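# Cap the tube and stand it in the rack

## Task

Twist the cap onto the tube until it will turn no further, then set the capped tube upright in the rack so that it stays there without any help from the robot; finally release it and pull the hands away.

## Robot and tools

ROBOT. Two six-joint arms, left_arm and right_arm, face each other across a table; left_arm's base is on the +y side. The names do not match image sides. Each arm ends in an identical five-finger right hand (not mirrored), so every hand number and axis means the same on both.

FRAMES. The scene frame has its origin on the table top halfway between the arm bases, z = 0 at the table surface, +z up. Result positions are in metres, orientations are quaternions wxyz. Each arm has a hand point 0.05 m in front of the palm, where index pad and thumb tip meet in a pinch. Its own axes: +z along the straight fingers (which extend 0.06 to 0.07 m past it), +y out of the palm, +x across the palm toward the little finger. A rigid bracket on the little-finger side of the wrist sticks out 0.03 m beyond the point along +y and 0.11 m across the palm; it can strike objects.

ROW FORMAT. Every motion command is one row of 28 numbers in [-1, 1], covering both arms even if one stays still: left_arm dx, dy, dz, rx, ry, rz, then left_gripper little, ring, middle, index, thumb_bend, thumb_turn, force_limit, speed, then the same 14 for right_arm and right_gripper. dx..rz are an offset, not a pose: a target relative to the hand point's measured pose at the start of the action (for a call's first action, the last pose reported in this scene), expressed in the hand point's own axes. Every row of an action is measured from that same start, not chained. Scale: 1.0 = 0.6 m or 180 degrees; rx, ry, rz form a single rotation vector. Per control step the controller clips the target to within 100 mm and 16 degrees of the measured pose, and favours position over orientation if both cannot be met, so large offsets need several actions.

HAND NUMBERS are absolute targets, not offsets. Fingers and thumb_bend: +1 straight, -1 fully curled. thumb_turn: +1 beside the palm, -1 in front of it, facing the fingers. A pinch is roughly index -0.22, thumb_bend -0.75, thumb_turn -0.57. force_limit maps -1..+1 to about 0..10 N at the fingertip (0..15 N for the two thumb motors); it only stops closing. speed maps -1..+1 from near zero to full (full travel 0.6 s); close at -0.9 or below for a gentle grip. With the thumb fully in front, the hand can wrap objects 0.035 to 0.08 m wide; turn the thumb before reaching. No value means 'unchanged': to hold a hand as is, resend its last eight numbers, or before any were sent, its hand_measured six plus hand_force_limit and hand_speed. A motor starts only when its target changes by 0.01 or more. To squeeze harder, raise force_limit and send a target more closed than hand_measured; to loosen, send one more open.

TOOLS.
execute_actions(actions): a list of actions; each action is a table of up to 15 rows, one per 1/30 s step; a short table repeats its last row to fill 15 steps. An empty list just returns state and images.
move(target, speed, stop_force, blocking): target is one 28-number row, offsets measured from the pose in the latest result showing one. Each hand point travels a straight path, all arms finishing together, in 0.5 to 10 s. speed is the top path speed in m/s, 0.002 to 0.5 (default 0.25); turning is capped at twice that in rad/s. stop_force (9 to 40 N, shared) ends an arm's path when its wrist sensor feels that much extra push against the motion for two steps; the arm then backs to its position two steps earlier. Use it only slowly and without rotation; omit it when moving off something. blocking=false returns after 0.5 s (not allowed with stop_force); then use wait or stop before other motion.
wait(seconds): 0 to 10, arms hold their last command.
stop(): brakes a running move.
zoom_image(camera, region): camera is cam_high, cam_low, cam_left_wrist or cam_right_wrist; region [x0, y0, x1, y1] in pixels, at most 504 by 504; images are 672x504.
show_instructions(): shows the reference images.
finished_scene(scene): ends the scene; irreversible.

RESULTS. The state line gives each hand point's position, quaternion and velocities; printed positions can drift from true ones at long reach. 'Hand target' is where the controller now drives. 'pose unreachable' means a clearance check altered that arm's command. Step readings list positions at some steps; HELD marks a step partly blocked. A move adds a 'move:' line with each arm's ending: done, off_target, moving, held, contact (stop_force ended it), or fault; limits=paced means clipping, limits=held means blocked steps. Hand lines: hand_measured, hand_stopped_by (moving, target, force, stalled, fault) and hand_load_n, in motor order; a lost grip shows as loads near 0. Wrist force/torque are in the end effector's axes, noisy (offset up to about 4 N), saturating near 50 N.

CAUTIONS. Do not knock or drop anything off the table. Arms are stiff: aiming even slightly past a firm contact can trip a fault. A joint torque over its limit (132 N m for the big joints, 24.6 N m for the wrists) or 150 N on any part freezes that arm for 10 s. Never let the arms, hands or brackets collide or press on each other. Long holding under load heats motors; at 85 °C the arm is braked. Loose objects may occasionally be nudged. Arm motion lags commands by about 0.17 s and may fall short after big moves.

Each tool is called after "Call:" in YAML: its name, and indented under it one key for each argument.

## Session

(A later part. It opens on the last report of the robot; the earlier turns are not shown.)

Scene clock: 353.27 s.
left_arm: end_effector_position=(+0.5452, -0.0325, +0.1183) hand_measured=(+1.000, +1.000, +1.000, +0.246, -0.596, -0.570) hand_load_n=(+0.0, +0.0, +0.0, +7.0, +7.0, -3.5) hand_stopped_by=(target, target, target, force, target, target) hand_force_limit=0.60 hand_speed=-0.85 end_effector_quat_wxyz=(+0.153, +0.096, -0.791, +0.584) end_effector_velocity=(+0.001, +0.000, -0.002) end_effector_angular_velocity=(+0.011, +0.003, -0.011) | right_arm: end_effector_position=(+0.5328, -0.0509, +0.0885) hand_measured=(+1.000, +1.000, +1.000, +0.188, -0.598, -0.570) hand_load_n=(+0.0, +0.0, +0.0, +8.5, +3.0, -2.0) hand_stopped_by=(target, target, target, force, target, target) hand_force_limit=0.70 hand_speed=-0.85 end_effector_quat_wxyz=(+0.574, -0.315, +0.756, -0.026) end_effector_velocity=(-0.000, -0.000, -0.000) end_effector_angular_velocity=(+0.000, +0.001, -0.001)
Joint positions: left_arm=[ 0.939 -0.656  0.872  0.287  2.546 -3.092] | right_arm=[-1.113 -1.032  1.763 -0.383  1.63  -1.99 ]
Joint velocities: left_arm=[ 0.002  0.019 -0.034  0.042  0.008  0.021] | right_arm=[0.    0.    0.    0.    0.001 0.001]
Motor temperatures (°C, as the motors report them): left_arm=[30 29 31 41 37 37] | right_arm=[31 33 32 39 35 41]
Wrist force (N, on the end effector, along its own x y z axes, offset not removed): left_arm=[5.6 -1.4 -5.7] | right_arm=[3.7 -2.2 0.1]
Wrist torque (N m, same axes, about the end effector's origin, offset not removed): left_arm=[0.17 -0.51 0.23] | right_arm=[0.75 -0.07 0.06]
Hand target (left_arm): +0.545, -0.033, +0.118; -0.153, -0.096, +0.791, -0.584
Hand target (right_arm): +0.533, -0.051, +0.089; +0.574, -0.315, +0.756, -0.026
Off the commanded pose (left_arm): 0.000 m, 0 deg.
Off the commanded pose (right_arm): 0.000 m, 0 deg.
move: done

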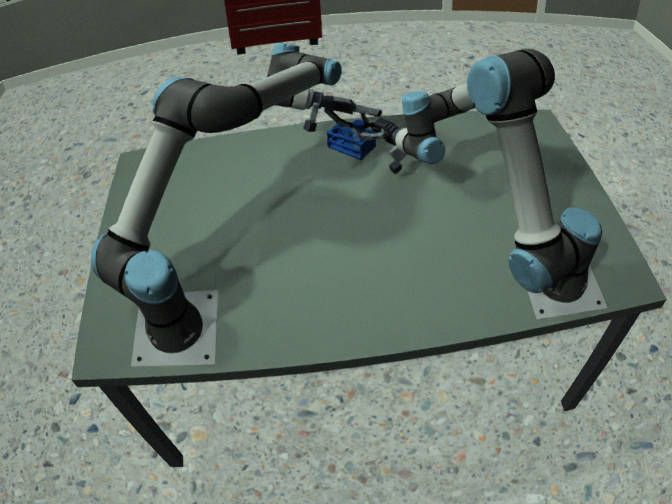

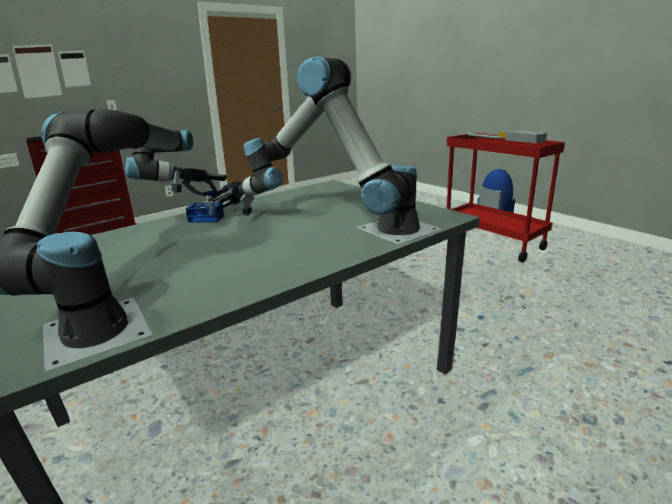

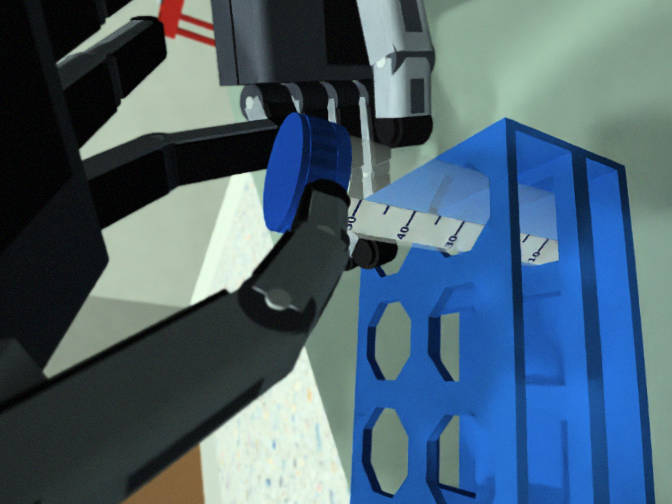

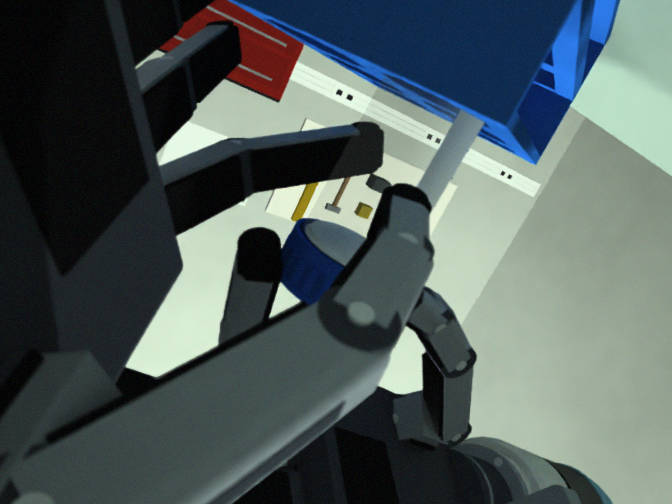

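One more, tightening the right grip.

Call:
move:
  target: [-0.0024,0,-0.0033,0,0,0,1,1,1,0.5,-0.6,-0.57,0.6,1,0,0,0,0,0,0,1,1,1,-0.35,-0.6,-0.57,0.8,-0.9]
  speed: 0.01

Call:
move:
  target: [0.0246,0.0057,0.0138,0.12,-0.296,-0.092,1,1,1,0.5,-0.6,-0.57,0.6,1,0,0,0,0,0,0,1,1,1,-0.35,-0.6,-0.57,0.8,-0.9]
  speed: 0.35

Call:
move:
  target: [0.0007,-0.0016,0.0062,0,0,0,1,1,1,-0.3,-0.6,-0.57,0.6,-0.85,0,0,0,0,0,0,1,1,1,-0.35,-0.6,-0.57,0.8,-0.9]
  speed: 0.02

Call:
move:
  target: [-0.019,-0.0093,0.0077,-0.12,0.296,0.092,1,1,1,-0.3,-0.6,-0.57,0.6,-0.85,0,0,0,0,0,0,1,1,1,-0.35,-0.6,-0.57,0.8,-0.9]
  speed: 0.25

Scene clock: 361.47 s.
left_arm: end_effector_position=(+0.5467, -0.0308, +0.1183) hand_measured=(+1.000, +1.000, +1.000, +0.500, -0.600, -0.570) hand_load_n=(+0.0, +0.0, +0.0, +0.0, +0.0, +0.0) hand_stopped_by=(target, target, target, target, target, target) hand_force_limit=0.60 hand_speed=1.00 end_effector_quat_wxyz=(+0.153, +0.096, -0.791, +0.584) end_effector_velocity=(+0.001, +0.001, +0.001) end_effector_angular_velocity=(-0.002, -0.001, +0.001) | right_arm: end_effector_position=(+0.5328, -0.0509, +0.0885) hand_measured=(+1.000, +1.000, +1.000, +0.186, -0.598, -0.570) hand_load_n=(+0.0, +0.0, +0.0, +7.5, +4.0, -0.5) hand_stopped_by=(target, target, target, force, target, target) hand_force_limit=0.80 hand_speed=-0.90 end_effector_quat_wxyz=(+0.574, -0.315, +0.756, -0.026) end_effector_velocity=(-0.000, +0.001, -0.000) end_effector_angular_velocity=(+0.000, +0.001, +0.001)
Joint positions: left_arm=[ 0.943 -0.654  0.867  0.291  2.549 -3.089] | right_arm=[-1.113 -1.032  1.763 -0.383  1.63  -1.99 ]
Joint velocities: left_arm=[ 0.002 -0.001 -0.    -0.001  0.001  0.   ] | right_arm=[ 0.001  0.    -0.     0.    -0.     0.001]
Motor temperatures (°C, as the motors report them): left_arm=[30 29 31 41 37 37] | right_arm=[31 33 32 39 35 41]
Wrist force (N, on the end effector, along its own x y z axes, offset not removed): left_arm=[3.2 2.1 0.6] | right_arm=[-1.3 0.4 -2.0]
Wrist torque (N m, same axes, about the end effector's origin, offset not removed): left_arm=[0.27 -0.61 0.28] | right_arm=[0.32 0.40 -0.15]
Hand target (left_arm): +0.547, -0.031, +0.118; -0.153, -0.096, +0.791, -0.584
Hand target (right_arm): +0.533, -0.051, +0.089; +0.574, -0.315, +0.756, -0.026
Off the commanded pose (left_arm): 0.000 m, 0 deg.
Off the commanded pose (right_arm): 0.000 m, 0 deg.
move: done

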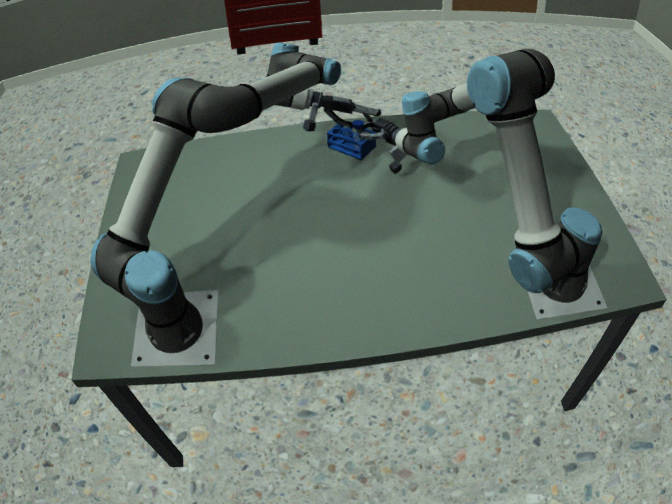

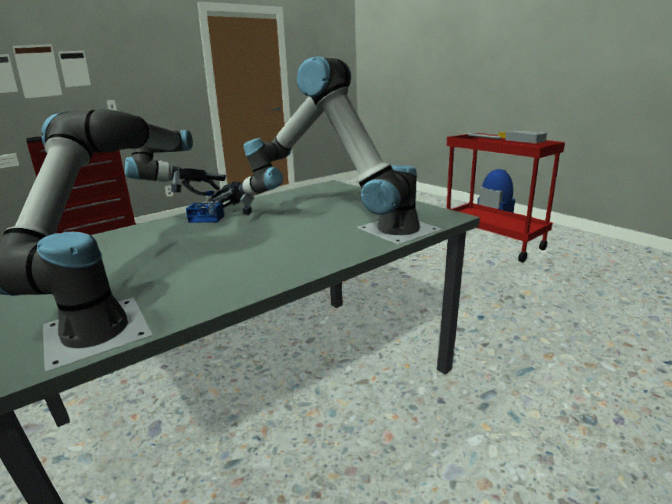

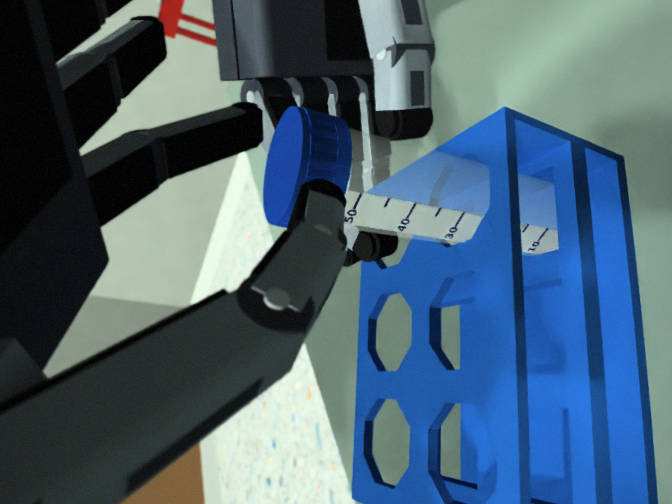

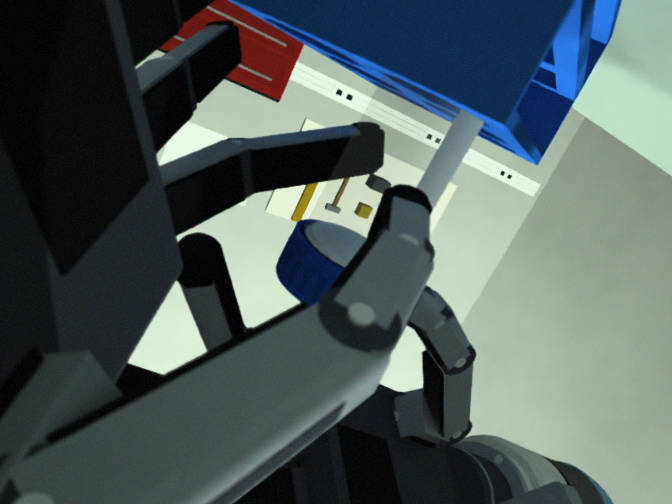

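Scene clock: 363.57 s.
left_arm: end_effector_position=(+0.5307, -0.0369, +0.1182) hand_measured=(+1.000, +1.000, +1.000, +0.500, -0.600, -0.570) hand_load_n=(+0.0, +0.0, +0.0, +0.0, +0.0, +0.0) hand_stopped_by=(target, target, target, target, target, target) hand_force_limit=0.60 hand_speed=1.00 end_effector_quat_wxyz=(-0.155, +0.479, -0.635, +0.585) end_effector_velocity=(+0.001, +0.000, -0.001) end_effector_angular_velocity=(+0.001, +0.001, +0.012) | right_arm: end_effector_position=(+0.5328, -0.0509, +0.0885) hand_measured=(+1.000, +1.000, +1.000, +0.186, -0.598, -0.570) hand_load_n=(+0.0, +0.0, +0.0, +7.5, +4.0, -1.0) hand_stopped_by=(target, target, target, force, target, target) hand_force_limit=0.80 hand_speed=-0.90 end_effector_quat_wxyz=(+0.574, -0.315, +0.756, -0.026) end_effector_velocity=(+0.001, -0.001, -0.001) end_effector_angular_velocity=(-0.000, +0.001, -0.002)
Joint positions: left_arm=[ 0.569 -1.008  1.476 -0.178  1.209 -3.633] | right_arm=[-1.113 -1.032  1.763 -0.383  1.63  -1.99 ]
Joint velocities: left_arm=[-0.003  0.004 -0.005  0.004 -0.014 -0.004] | right_arm=[-0.001  0.001  0.     0.     0.     0.   ]
Motor temperatures (°C, as the motors report them): left_arm=[30 29 31 41 37 37] | right_arm=[31 33 32 39 35 41]
Wrist force (N, on the end effector, along its own x y z axes, offset not removed): left_arm=[2.4 2.3 0.2] | right_arm=[0.8 0.7 0.4]
Wrist torque (N m, same axes, about the end effector's origin, offset not removed): left_arm=[0.42 -0.52 0.29] | right_arm=[0.21 0.07 -0.05]
Hand target (left_arm): +0.531, -0.037, +0.118; +0.156, -0.480, +0.635, -0.585
Hand target (right_arm): +0.533, -0.051, +0.089; +0.574, -0.315, +0.756, -0.026
Off the commanded pose (left_arm): 0.000 m, 0 deg.
Off the commanded pose (right_arm): 0.000 m, 0 deg.
move: done

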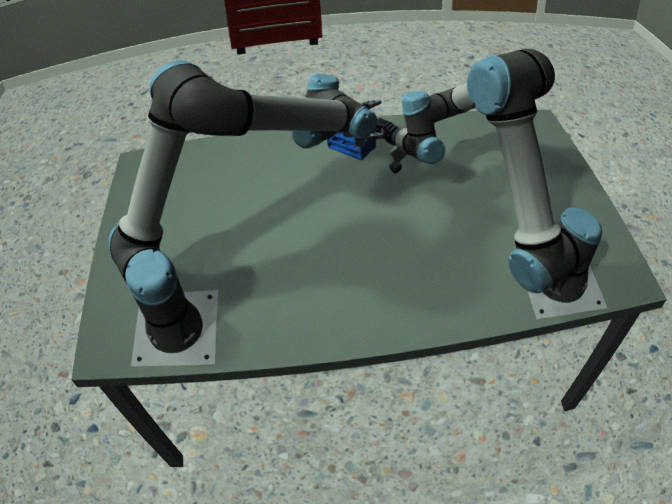

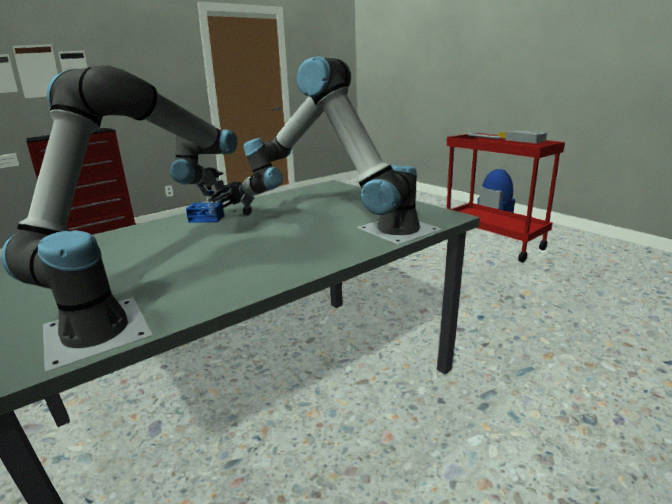

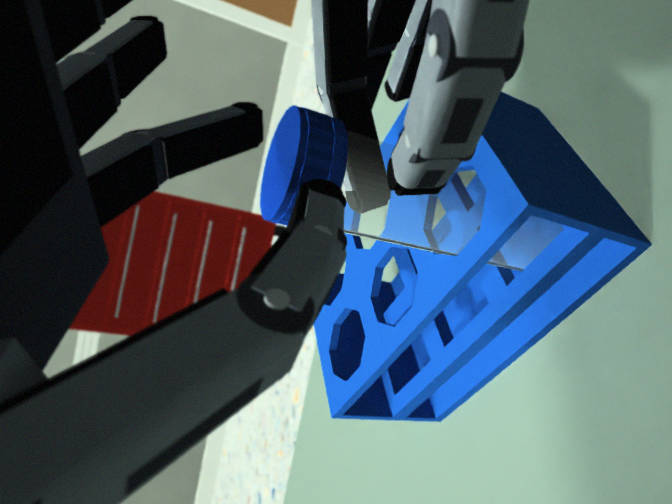

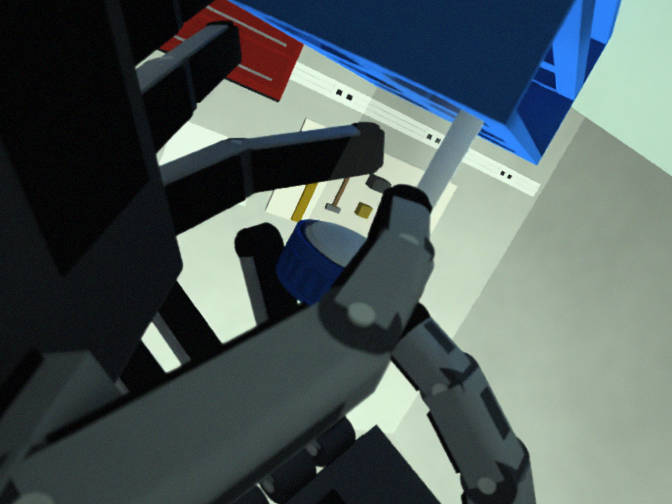

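Scene clock: 364.87 s.
left_arm: end_effector_position=(+0.5337, -0.0393, +0.1182) hand_measured=(+1.000, +1.000, +1.000, +0.246, -0.598, -0.570) hand_load_n=(+0.0, +0.0, +0.0, +8.5, +4.0, -1.0) hand_stopped_by=(target, target, target, force, target, target) hand_force_limit=0.60 hand_speed=-0.85 end_effector_quat_wxyz=(-0.155, +0.479, -0.635, +0.585) end_effector_velocity=(+0.001, +0.002, +0.000) end_effector_angular_velocity=(+0.000, +0.000, +0.002) | right_arm: end_effector_position=(+0.5328, -0.0509, +0.0885) hand_measured=(+1.000, +1.000, +1.000, +0.186, -0.598, -0.570) hand_load_n=(+0.0, +0.0, +0.0, +8.0, +3.0, -1.5) hand_stopped_by=(target, target, target, force, target, target) hand_force_limit=0.80 hand_speed=-0.90 end_effector_quat_wxyz=(+0.574, -0.315, +0.756, -0.026) end_effector_velocity=(-0.000, -0.000, -0.000) end_effector_angular_velocity=(-0.001, +0.001, +0.000)
Joint positions: left_arm=[ 0.571 -1.     1.462 -0.173  1.211 -3.632] | right_arm=[-1.113 -1.032  1.763 -0.383  1.63  -1.99 ]
Joint velocities: left_arm=[ 0.002 -0.     0.     0.001 -0.     0.   ] | right_arm=[ 0.    -0.     0.     0.002  0.    -0.001]
Motor temperatures (°C, as the motors report them): left_arm=[30 29 31 41 37 37] | right_arm=[31 33 32 39 35 41]
Wrist force (N, on the end effector, along its own x y z axes, offset not removed): left_arm=[3.0 -0.8 -2.1] | right_arm=[5.0 0.7 1.8]
Wrist torque (N m, same axes, about the end effector's origin, offset not removed): left_arm=[0.28 -0.58 0.33] | right_arm=[0.31 0.01 0.04]
Hand target (left_arm): +0.534, -0.039, +0.118; +0.155, -0.479, +0.635, -0.585
Hand target (right_arm): +0.533, -0.051, +0.089; +0.574, -0.315, +0.756, -0.026
Off the commanded pose (left_arm): 0.000 m, 0 deg.
Off the commanded pose (right_arm): 0.000 m, 0 deg.
move: done

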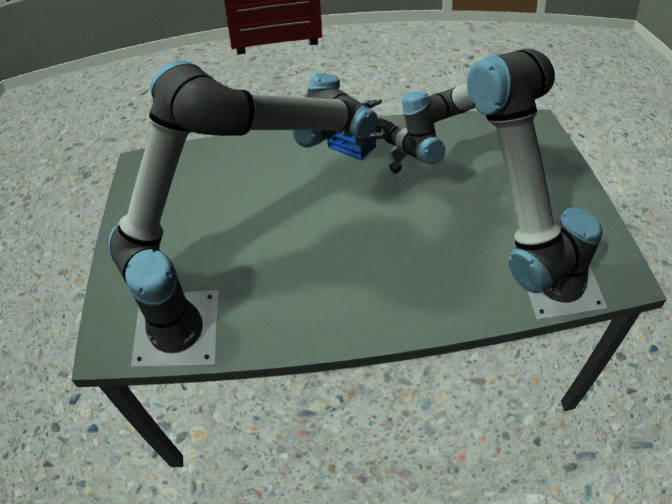

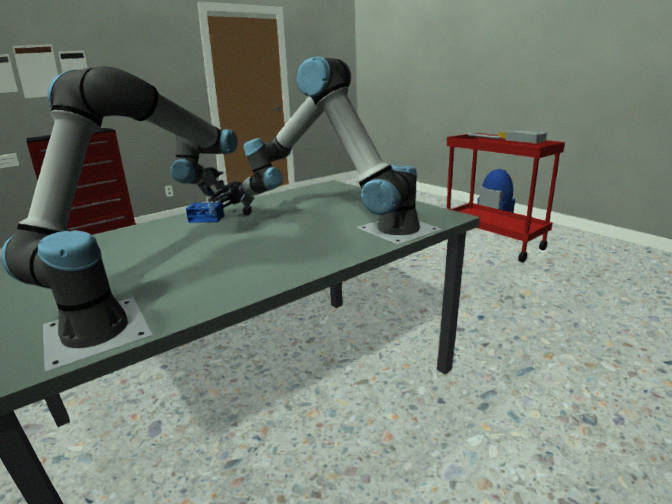

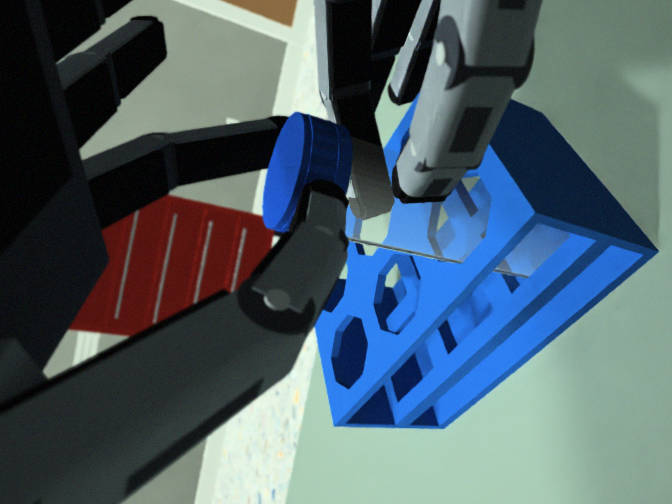

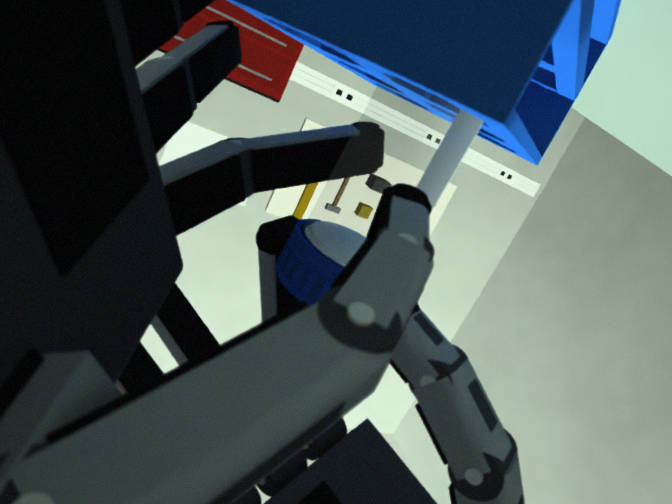

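Scene clock: 367.57 s.
left_arm: end_effector_position=(+0.5451, -0.0325, +0.1179) hand_measured=(+1.000, +1.000, +1.000, +0.246, -0.596, -0.570) hand_load_n=(+0.0, +0.0, +0.0, +7.0, +6.5, -3.5) hand_stopped_by=(target, target, target, force, target, target) hand_force_limit=0.60 hand_speed=-0.85 end_effector_quat_wxyz=(+0.153, +0.096, -0.791, +0.585) end_effector_velocity=(-0.001, -0.002, +0.000) end_effector_angular_velocity=(+0.010, +0.001, -0.014) | right_arm: end_effector_position=(+0.5328, -0.0509, +0.0885) hand_measured=(+1.000, +1.000, +1.000, +0.186, -0.598, -0.570) hand_load_n=(+0.0, +0.0, +0.0, +7.0, +4.0, -1.0) hand_stopped_by=(target, target, target, force, target, target) hand_force_limit=0.80 hand_speed=-0.90 end_effector_quat_wxyz=(+0.574, -0.315, +0.756, -0.026) end_effector_velocity=(-0.000, +0.000, -0.000) end_effector_angular_velocity=(-0.001, -0.000, +0.000)
Joint positions: left_arm=[ 0.94  -0.657  0.875  0.283  2.546 -3.093] | right_arm=[-1.113 -1.032  1.763 -0.383  1.63  -1.99 ]
Joint velocities: left_arm=[-0.002  0.016 -0.034  0.043  0.008  0.021] | right_arm=[ 0.     0.     0.     0.     0.    -0.001]
Motor temperatures (°C, as the motors report them): left_arm=[30 29 31 41 37 37] | right_arm=[31 33 32 39 35 41]
Wrist force (N, on the end effector, along its own x y z axes, offset not removed): left_arm=[3.5 -0.4 -8.7] | right_arm=[1.7 -3.8 -3.0]
Wrist torque (N m, same axes, about the end effector's origin, offset not removed): left_arm=[0.55 -0.51 0.22] | right_arm=[0.45 0.29 -0.03]
Hand target (left_arm): +0.545, -0.033, +0.118; -0.153, -0.096, +0.791, -0.585
Hand target (right_arm): +0.533, -0.051, +0.089; +0.574, -0.315, +0.756, -0.026
Off the commanded pose (left_arm): 0.000 m, 0 deg.
Off the commanded pose (right_arm): 0.000 m, 0 deg.
move: done

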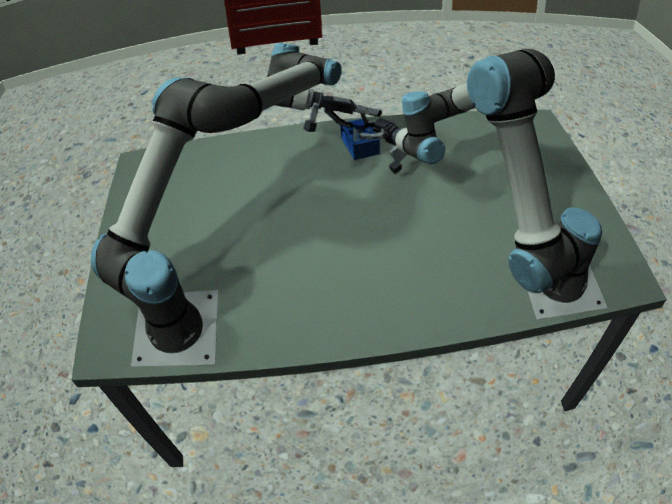

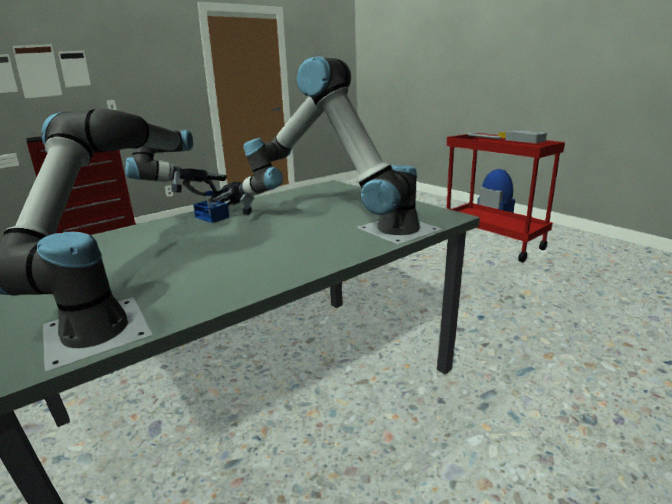

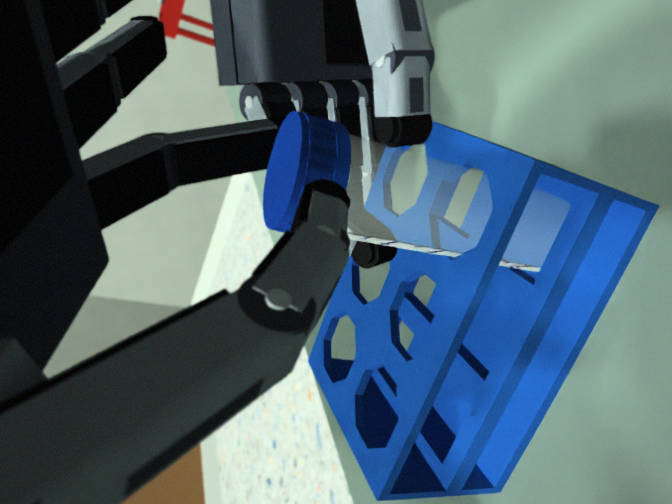

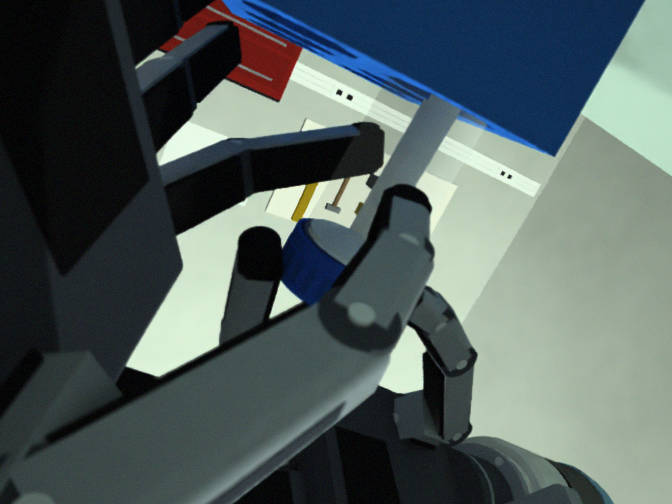

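Call:
move:
  target: [-0.0024,0,-0.004,0,0,0,1,1,1,0.6,-0.6,-0.57,0.6,1,0,0,-0.003,0,0,0,1,1,1,0.6,-0.6,-0.57,0.8,1]
  speed: 0.01

Call:
move:
  target: [0.05,-0.12,-0.04,0,0,0,1,1,1,0.6,-0.6,-0.57,0.6,1,0.062,-0.11,-0.045,0,0,0,1,1,1,0.6,-0.6,-0.57,0.8,1]
  speed: 0.08

Scene clock: 372.67 s.
left_arm: end_effector_position=(+0.5467, -0.0304, +0.1180) hand_measured=(+1.000, +1.000, +1.000, +0.600, -0.600, -0.570) hand_load_n=(+0.0, +0.0, +0.0, +0.0, +0.0, +0.0) hand_stopped_by=(target, target, target, target, target, target) hand_force_limit=0.60 hand_speed=1.00 end_effector_quat_wxyz=(+0.153, +0.096, -0.791, +0.585) end_effector_velocity=(+0.000, +0.001, -0.000) end_effector_angular_velocity=(+0.001, +0.002, +0.000) | right_arm: end_effector_position=(+0.5312, -0.0515, +0.0891) hand_measured=(+1.000, +1.000, +1.000, +0.600, -0.600, -0.570) hand_load_n=(+0.0, +0.0, +0.0, +0.0, +0.0, +0.0) hand_stopped_by=(target, target, target, target, target, target) hand_force_limit=0.80 hand_speed=1.00 end_effector_quat_wxyz=(+0.574, -0.315, +0.756, -0.026) end_effector_velocity=(-0.000, -0.001, +0.000) end_effector_angular_velocity=(+0.000, -0.000, -0.001)
Joint positions: left_arm=[ 0.944 -0.655  0.871  0.287  2.55  -3.089] | right_arm=[-1.113 -1.036  1.768 -0.384  1.63  -1.99 ]
Joint velocities: left_arm=[ 0.002  0.    -0.     0.002  0.001  0.001] | right_arm=[-0.001 -0.001  0.002 -0.001  0.    -0.   ]
Motor temperatures (°C, as the motors report them): left_arm=[30 29 31 41 37 37] | right_arm=[31 33 32 39 35 41]
Wrist force (N, on the end effector, along its own x y z axes, offset not removed): left_arm=[0.8 1.8 0.8] | right_arm=[0.0 2.3 0.2]
Wrist torque (N m, same axes, about the end effector's origin, offset not removed): left_arm=[0.30 -0.33 0.15] | right_arm=[0.56 0.09 0.02]
Hand target (left_arm): +0.547, -0.030, +0.118; -0.153, -0.096, +0.791, -0.585
Hand target (right_arm): +0.531, -0.051, +0.089; +0.574, -0.315, +0.756, -0.026
Off the commanded pose (left_arm): 0.000 m, 0 deg.
Off the commanded pose (right_arm): 0.000 m, 0 deg.
move: done

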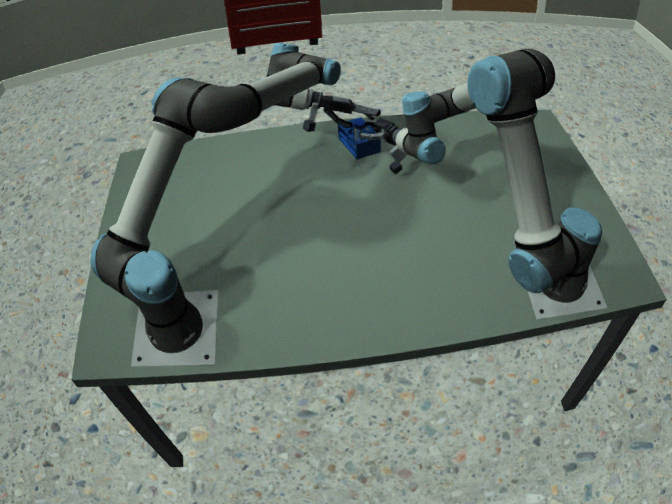

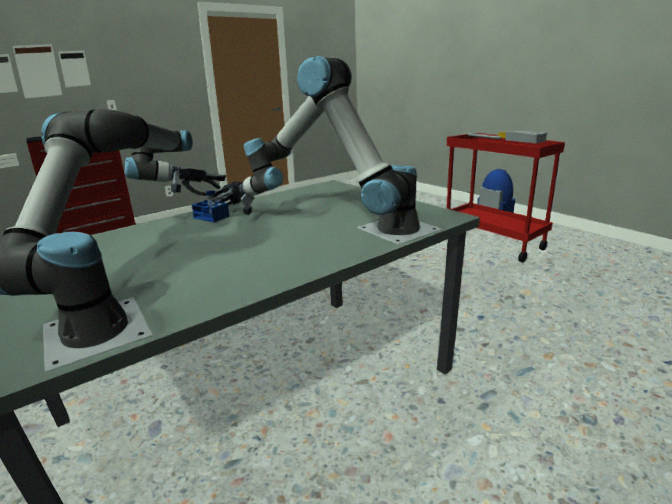

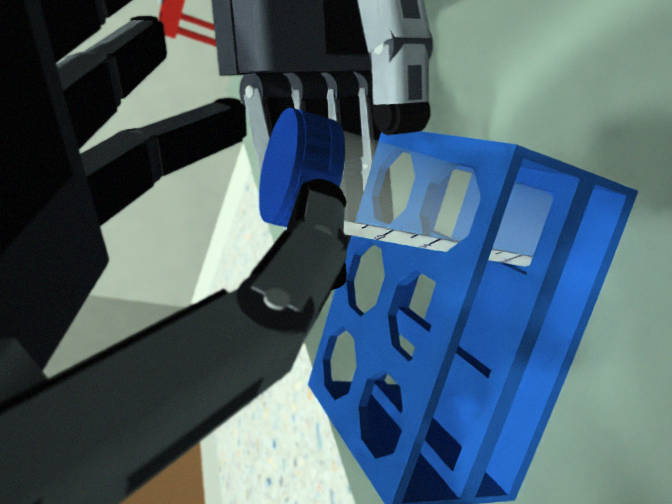

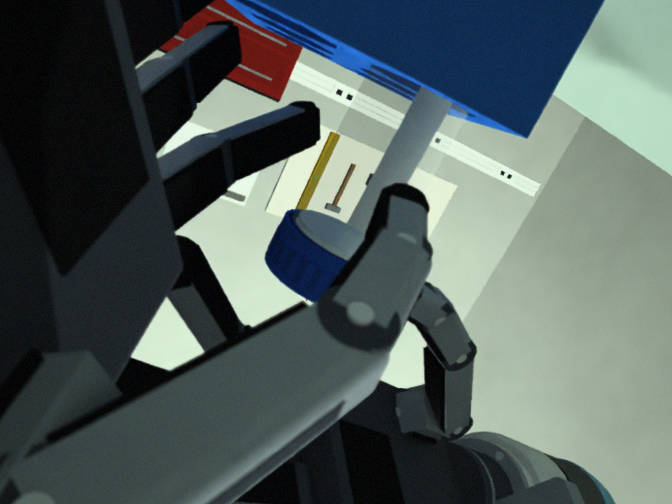

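Scene clock: 374.13 s.
left_arm: end_effector_position=(+0.5455, -0.0280, +0.1995) hand_measured=(+1.000, +1.000, +1.000, +0.600, -0.600, -0.570) hand_load_n=(+0.0, +0.0, +0.0, +0.0, +0.0, +0.0) hand_stopped_by=(target, target, target, target, target, target) hand_force_limit=0.60 hand_speed=1.00 end_effector_quat_wxyz=(+0.153, +0.096, -0.791, +0.585) end_effector_velocity=(+0.001, -0.000, +0.001) end_effector_angular_velocity=(+0.001, -0.000, -0.001) | right_arm: end_effector_position=(+0.5314, -0.1316, +0.0931) hand_measured=(+1.000, +1.000, +1.000, +0.600, -0.600, -0.570) hand_load_n=(+0.0, +0.0, +0.0, +0.0, +0.0, +0.0) hand_stopped_by=(target, target, target, target, target, target) hand_force_limit=0.80 hand_speed=1.00 end_effector_quat_wxyz=(+0.574, -0.315, +0.756, -0.026) end_effector_velocity=(-0.000, -0.002, +0.000) end_effector_angular_velocity=(+0.000, +0.000, +0.001)
Joint positions: left_arm=[ 0.945 -0.696  0.737  0.463  2.551 -3.088] | right_arm=[-1.281 -1.128  1.911 -0.433  1.471 -2.048]
Joint velocities: left_arm=[ 0.     0.003 -0.009  0.007  0.001  0.002] | right_arm=[-0.005 -0.003  0.004 -0.001 -0.006 -0.002]
Motor temperatures (°C, as the motors report them): left_arm=[30 29 31 41 37 37] | right_arm=[31 33 32 39 35 41]
Wrist force (N, on the end effector, along its own x y z axes, offset not removed): left_arm=[3.0 1.6 0.2] | right_arm=[0.6 -0.3 -0.9]
Wrist torque (N m, same axes, about the end effector's origin, offset not removed): left_arm=[0.25 -0.54 0.31] | right_arm=[0.02 0.13 0.06]
Hand target (left_arm): +0.546, -0.028, +0.200; -0.153, -0.096, +0.791, -0.585
Hand target (right_arm): +0.531, -0.132, +0.093; +0.574, -0.315, +0.756, -0.026
Off the commanded pose (left_arm): 0.000 m, 0 deg.
Off the commanded pose (right_arm): 0.000 m, 0 deg.
move: done

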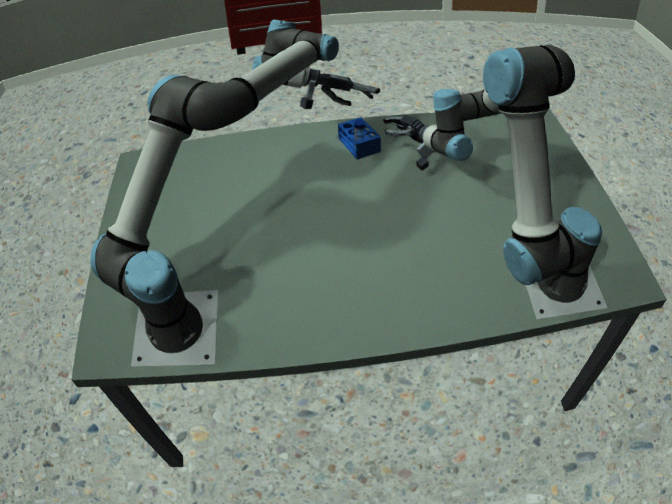

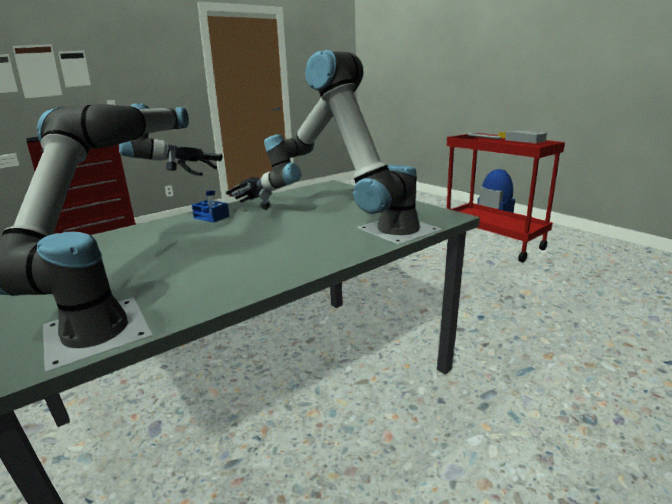

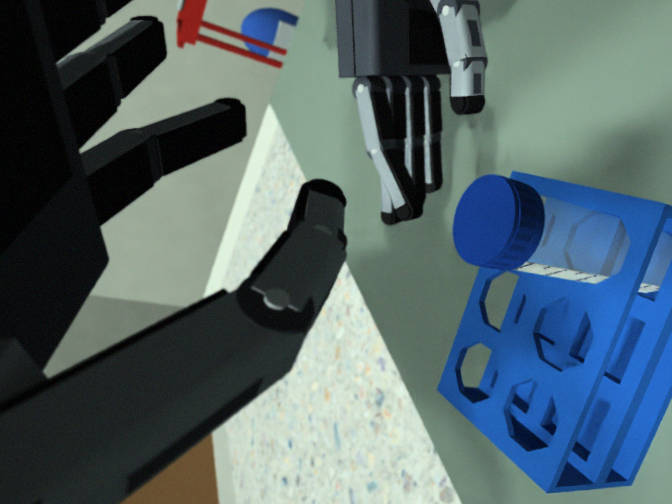

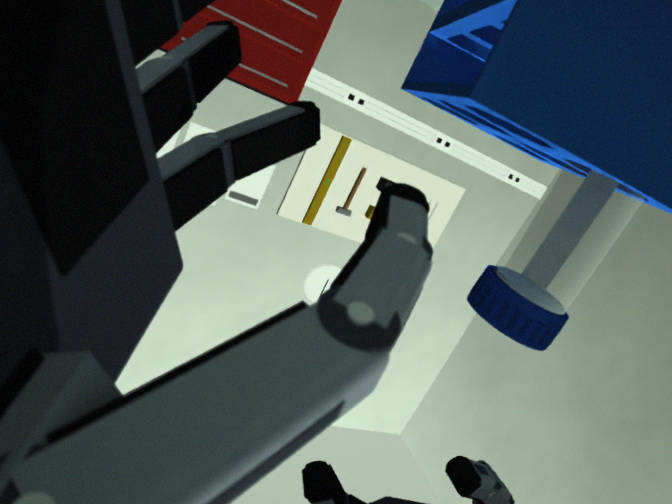

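Call:
finished_scene:
  scene: 2

The scene is finished: the task was done.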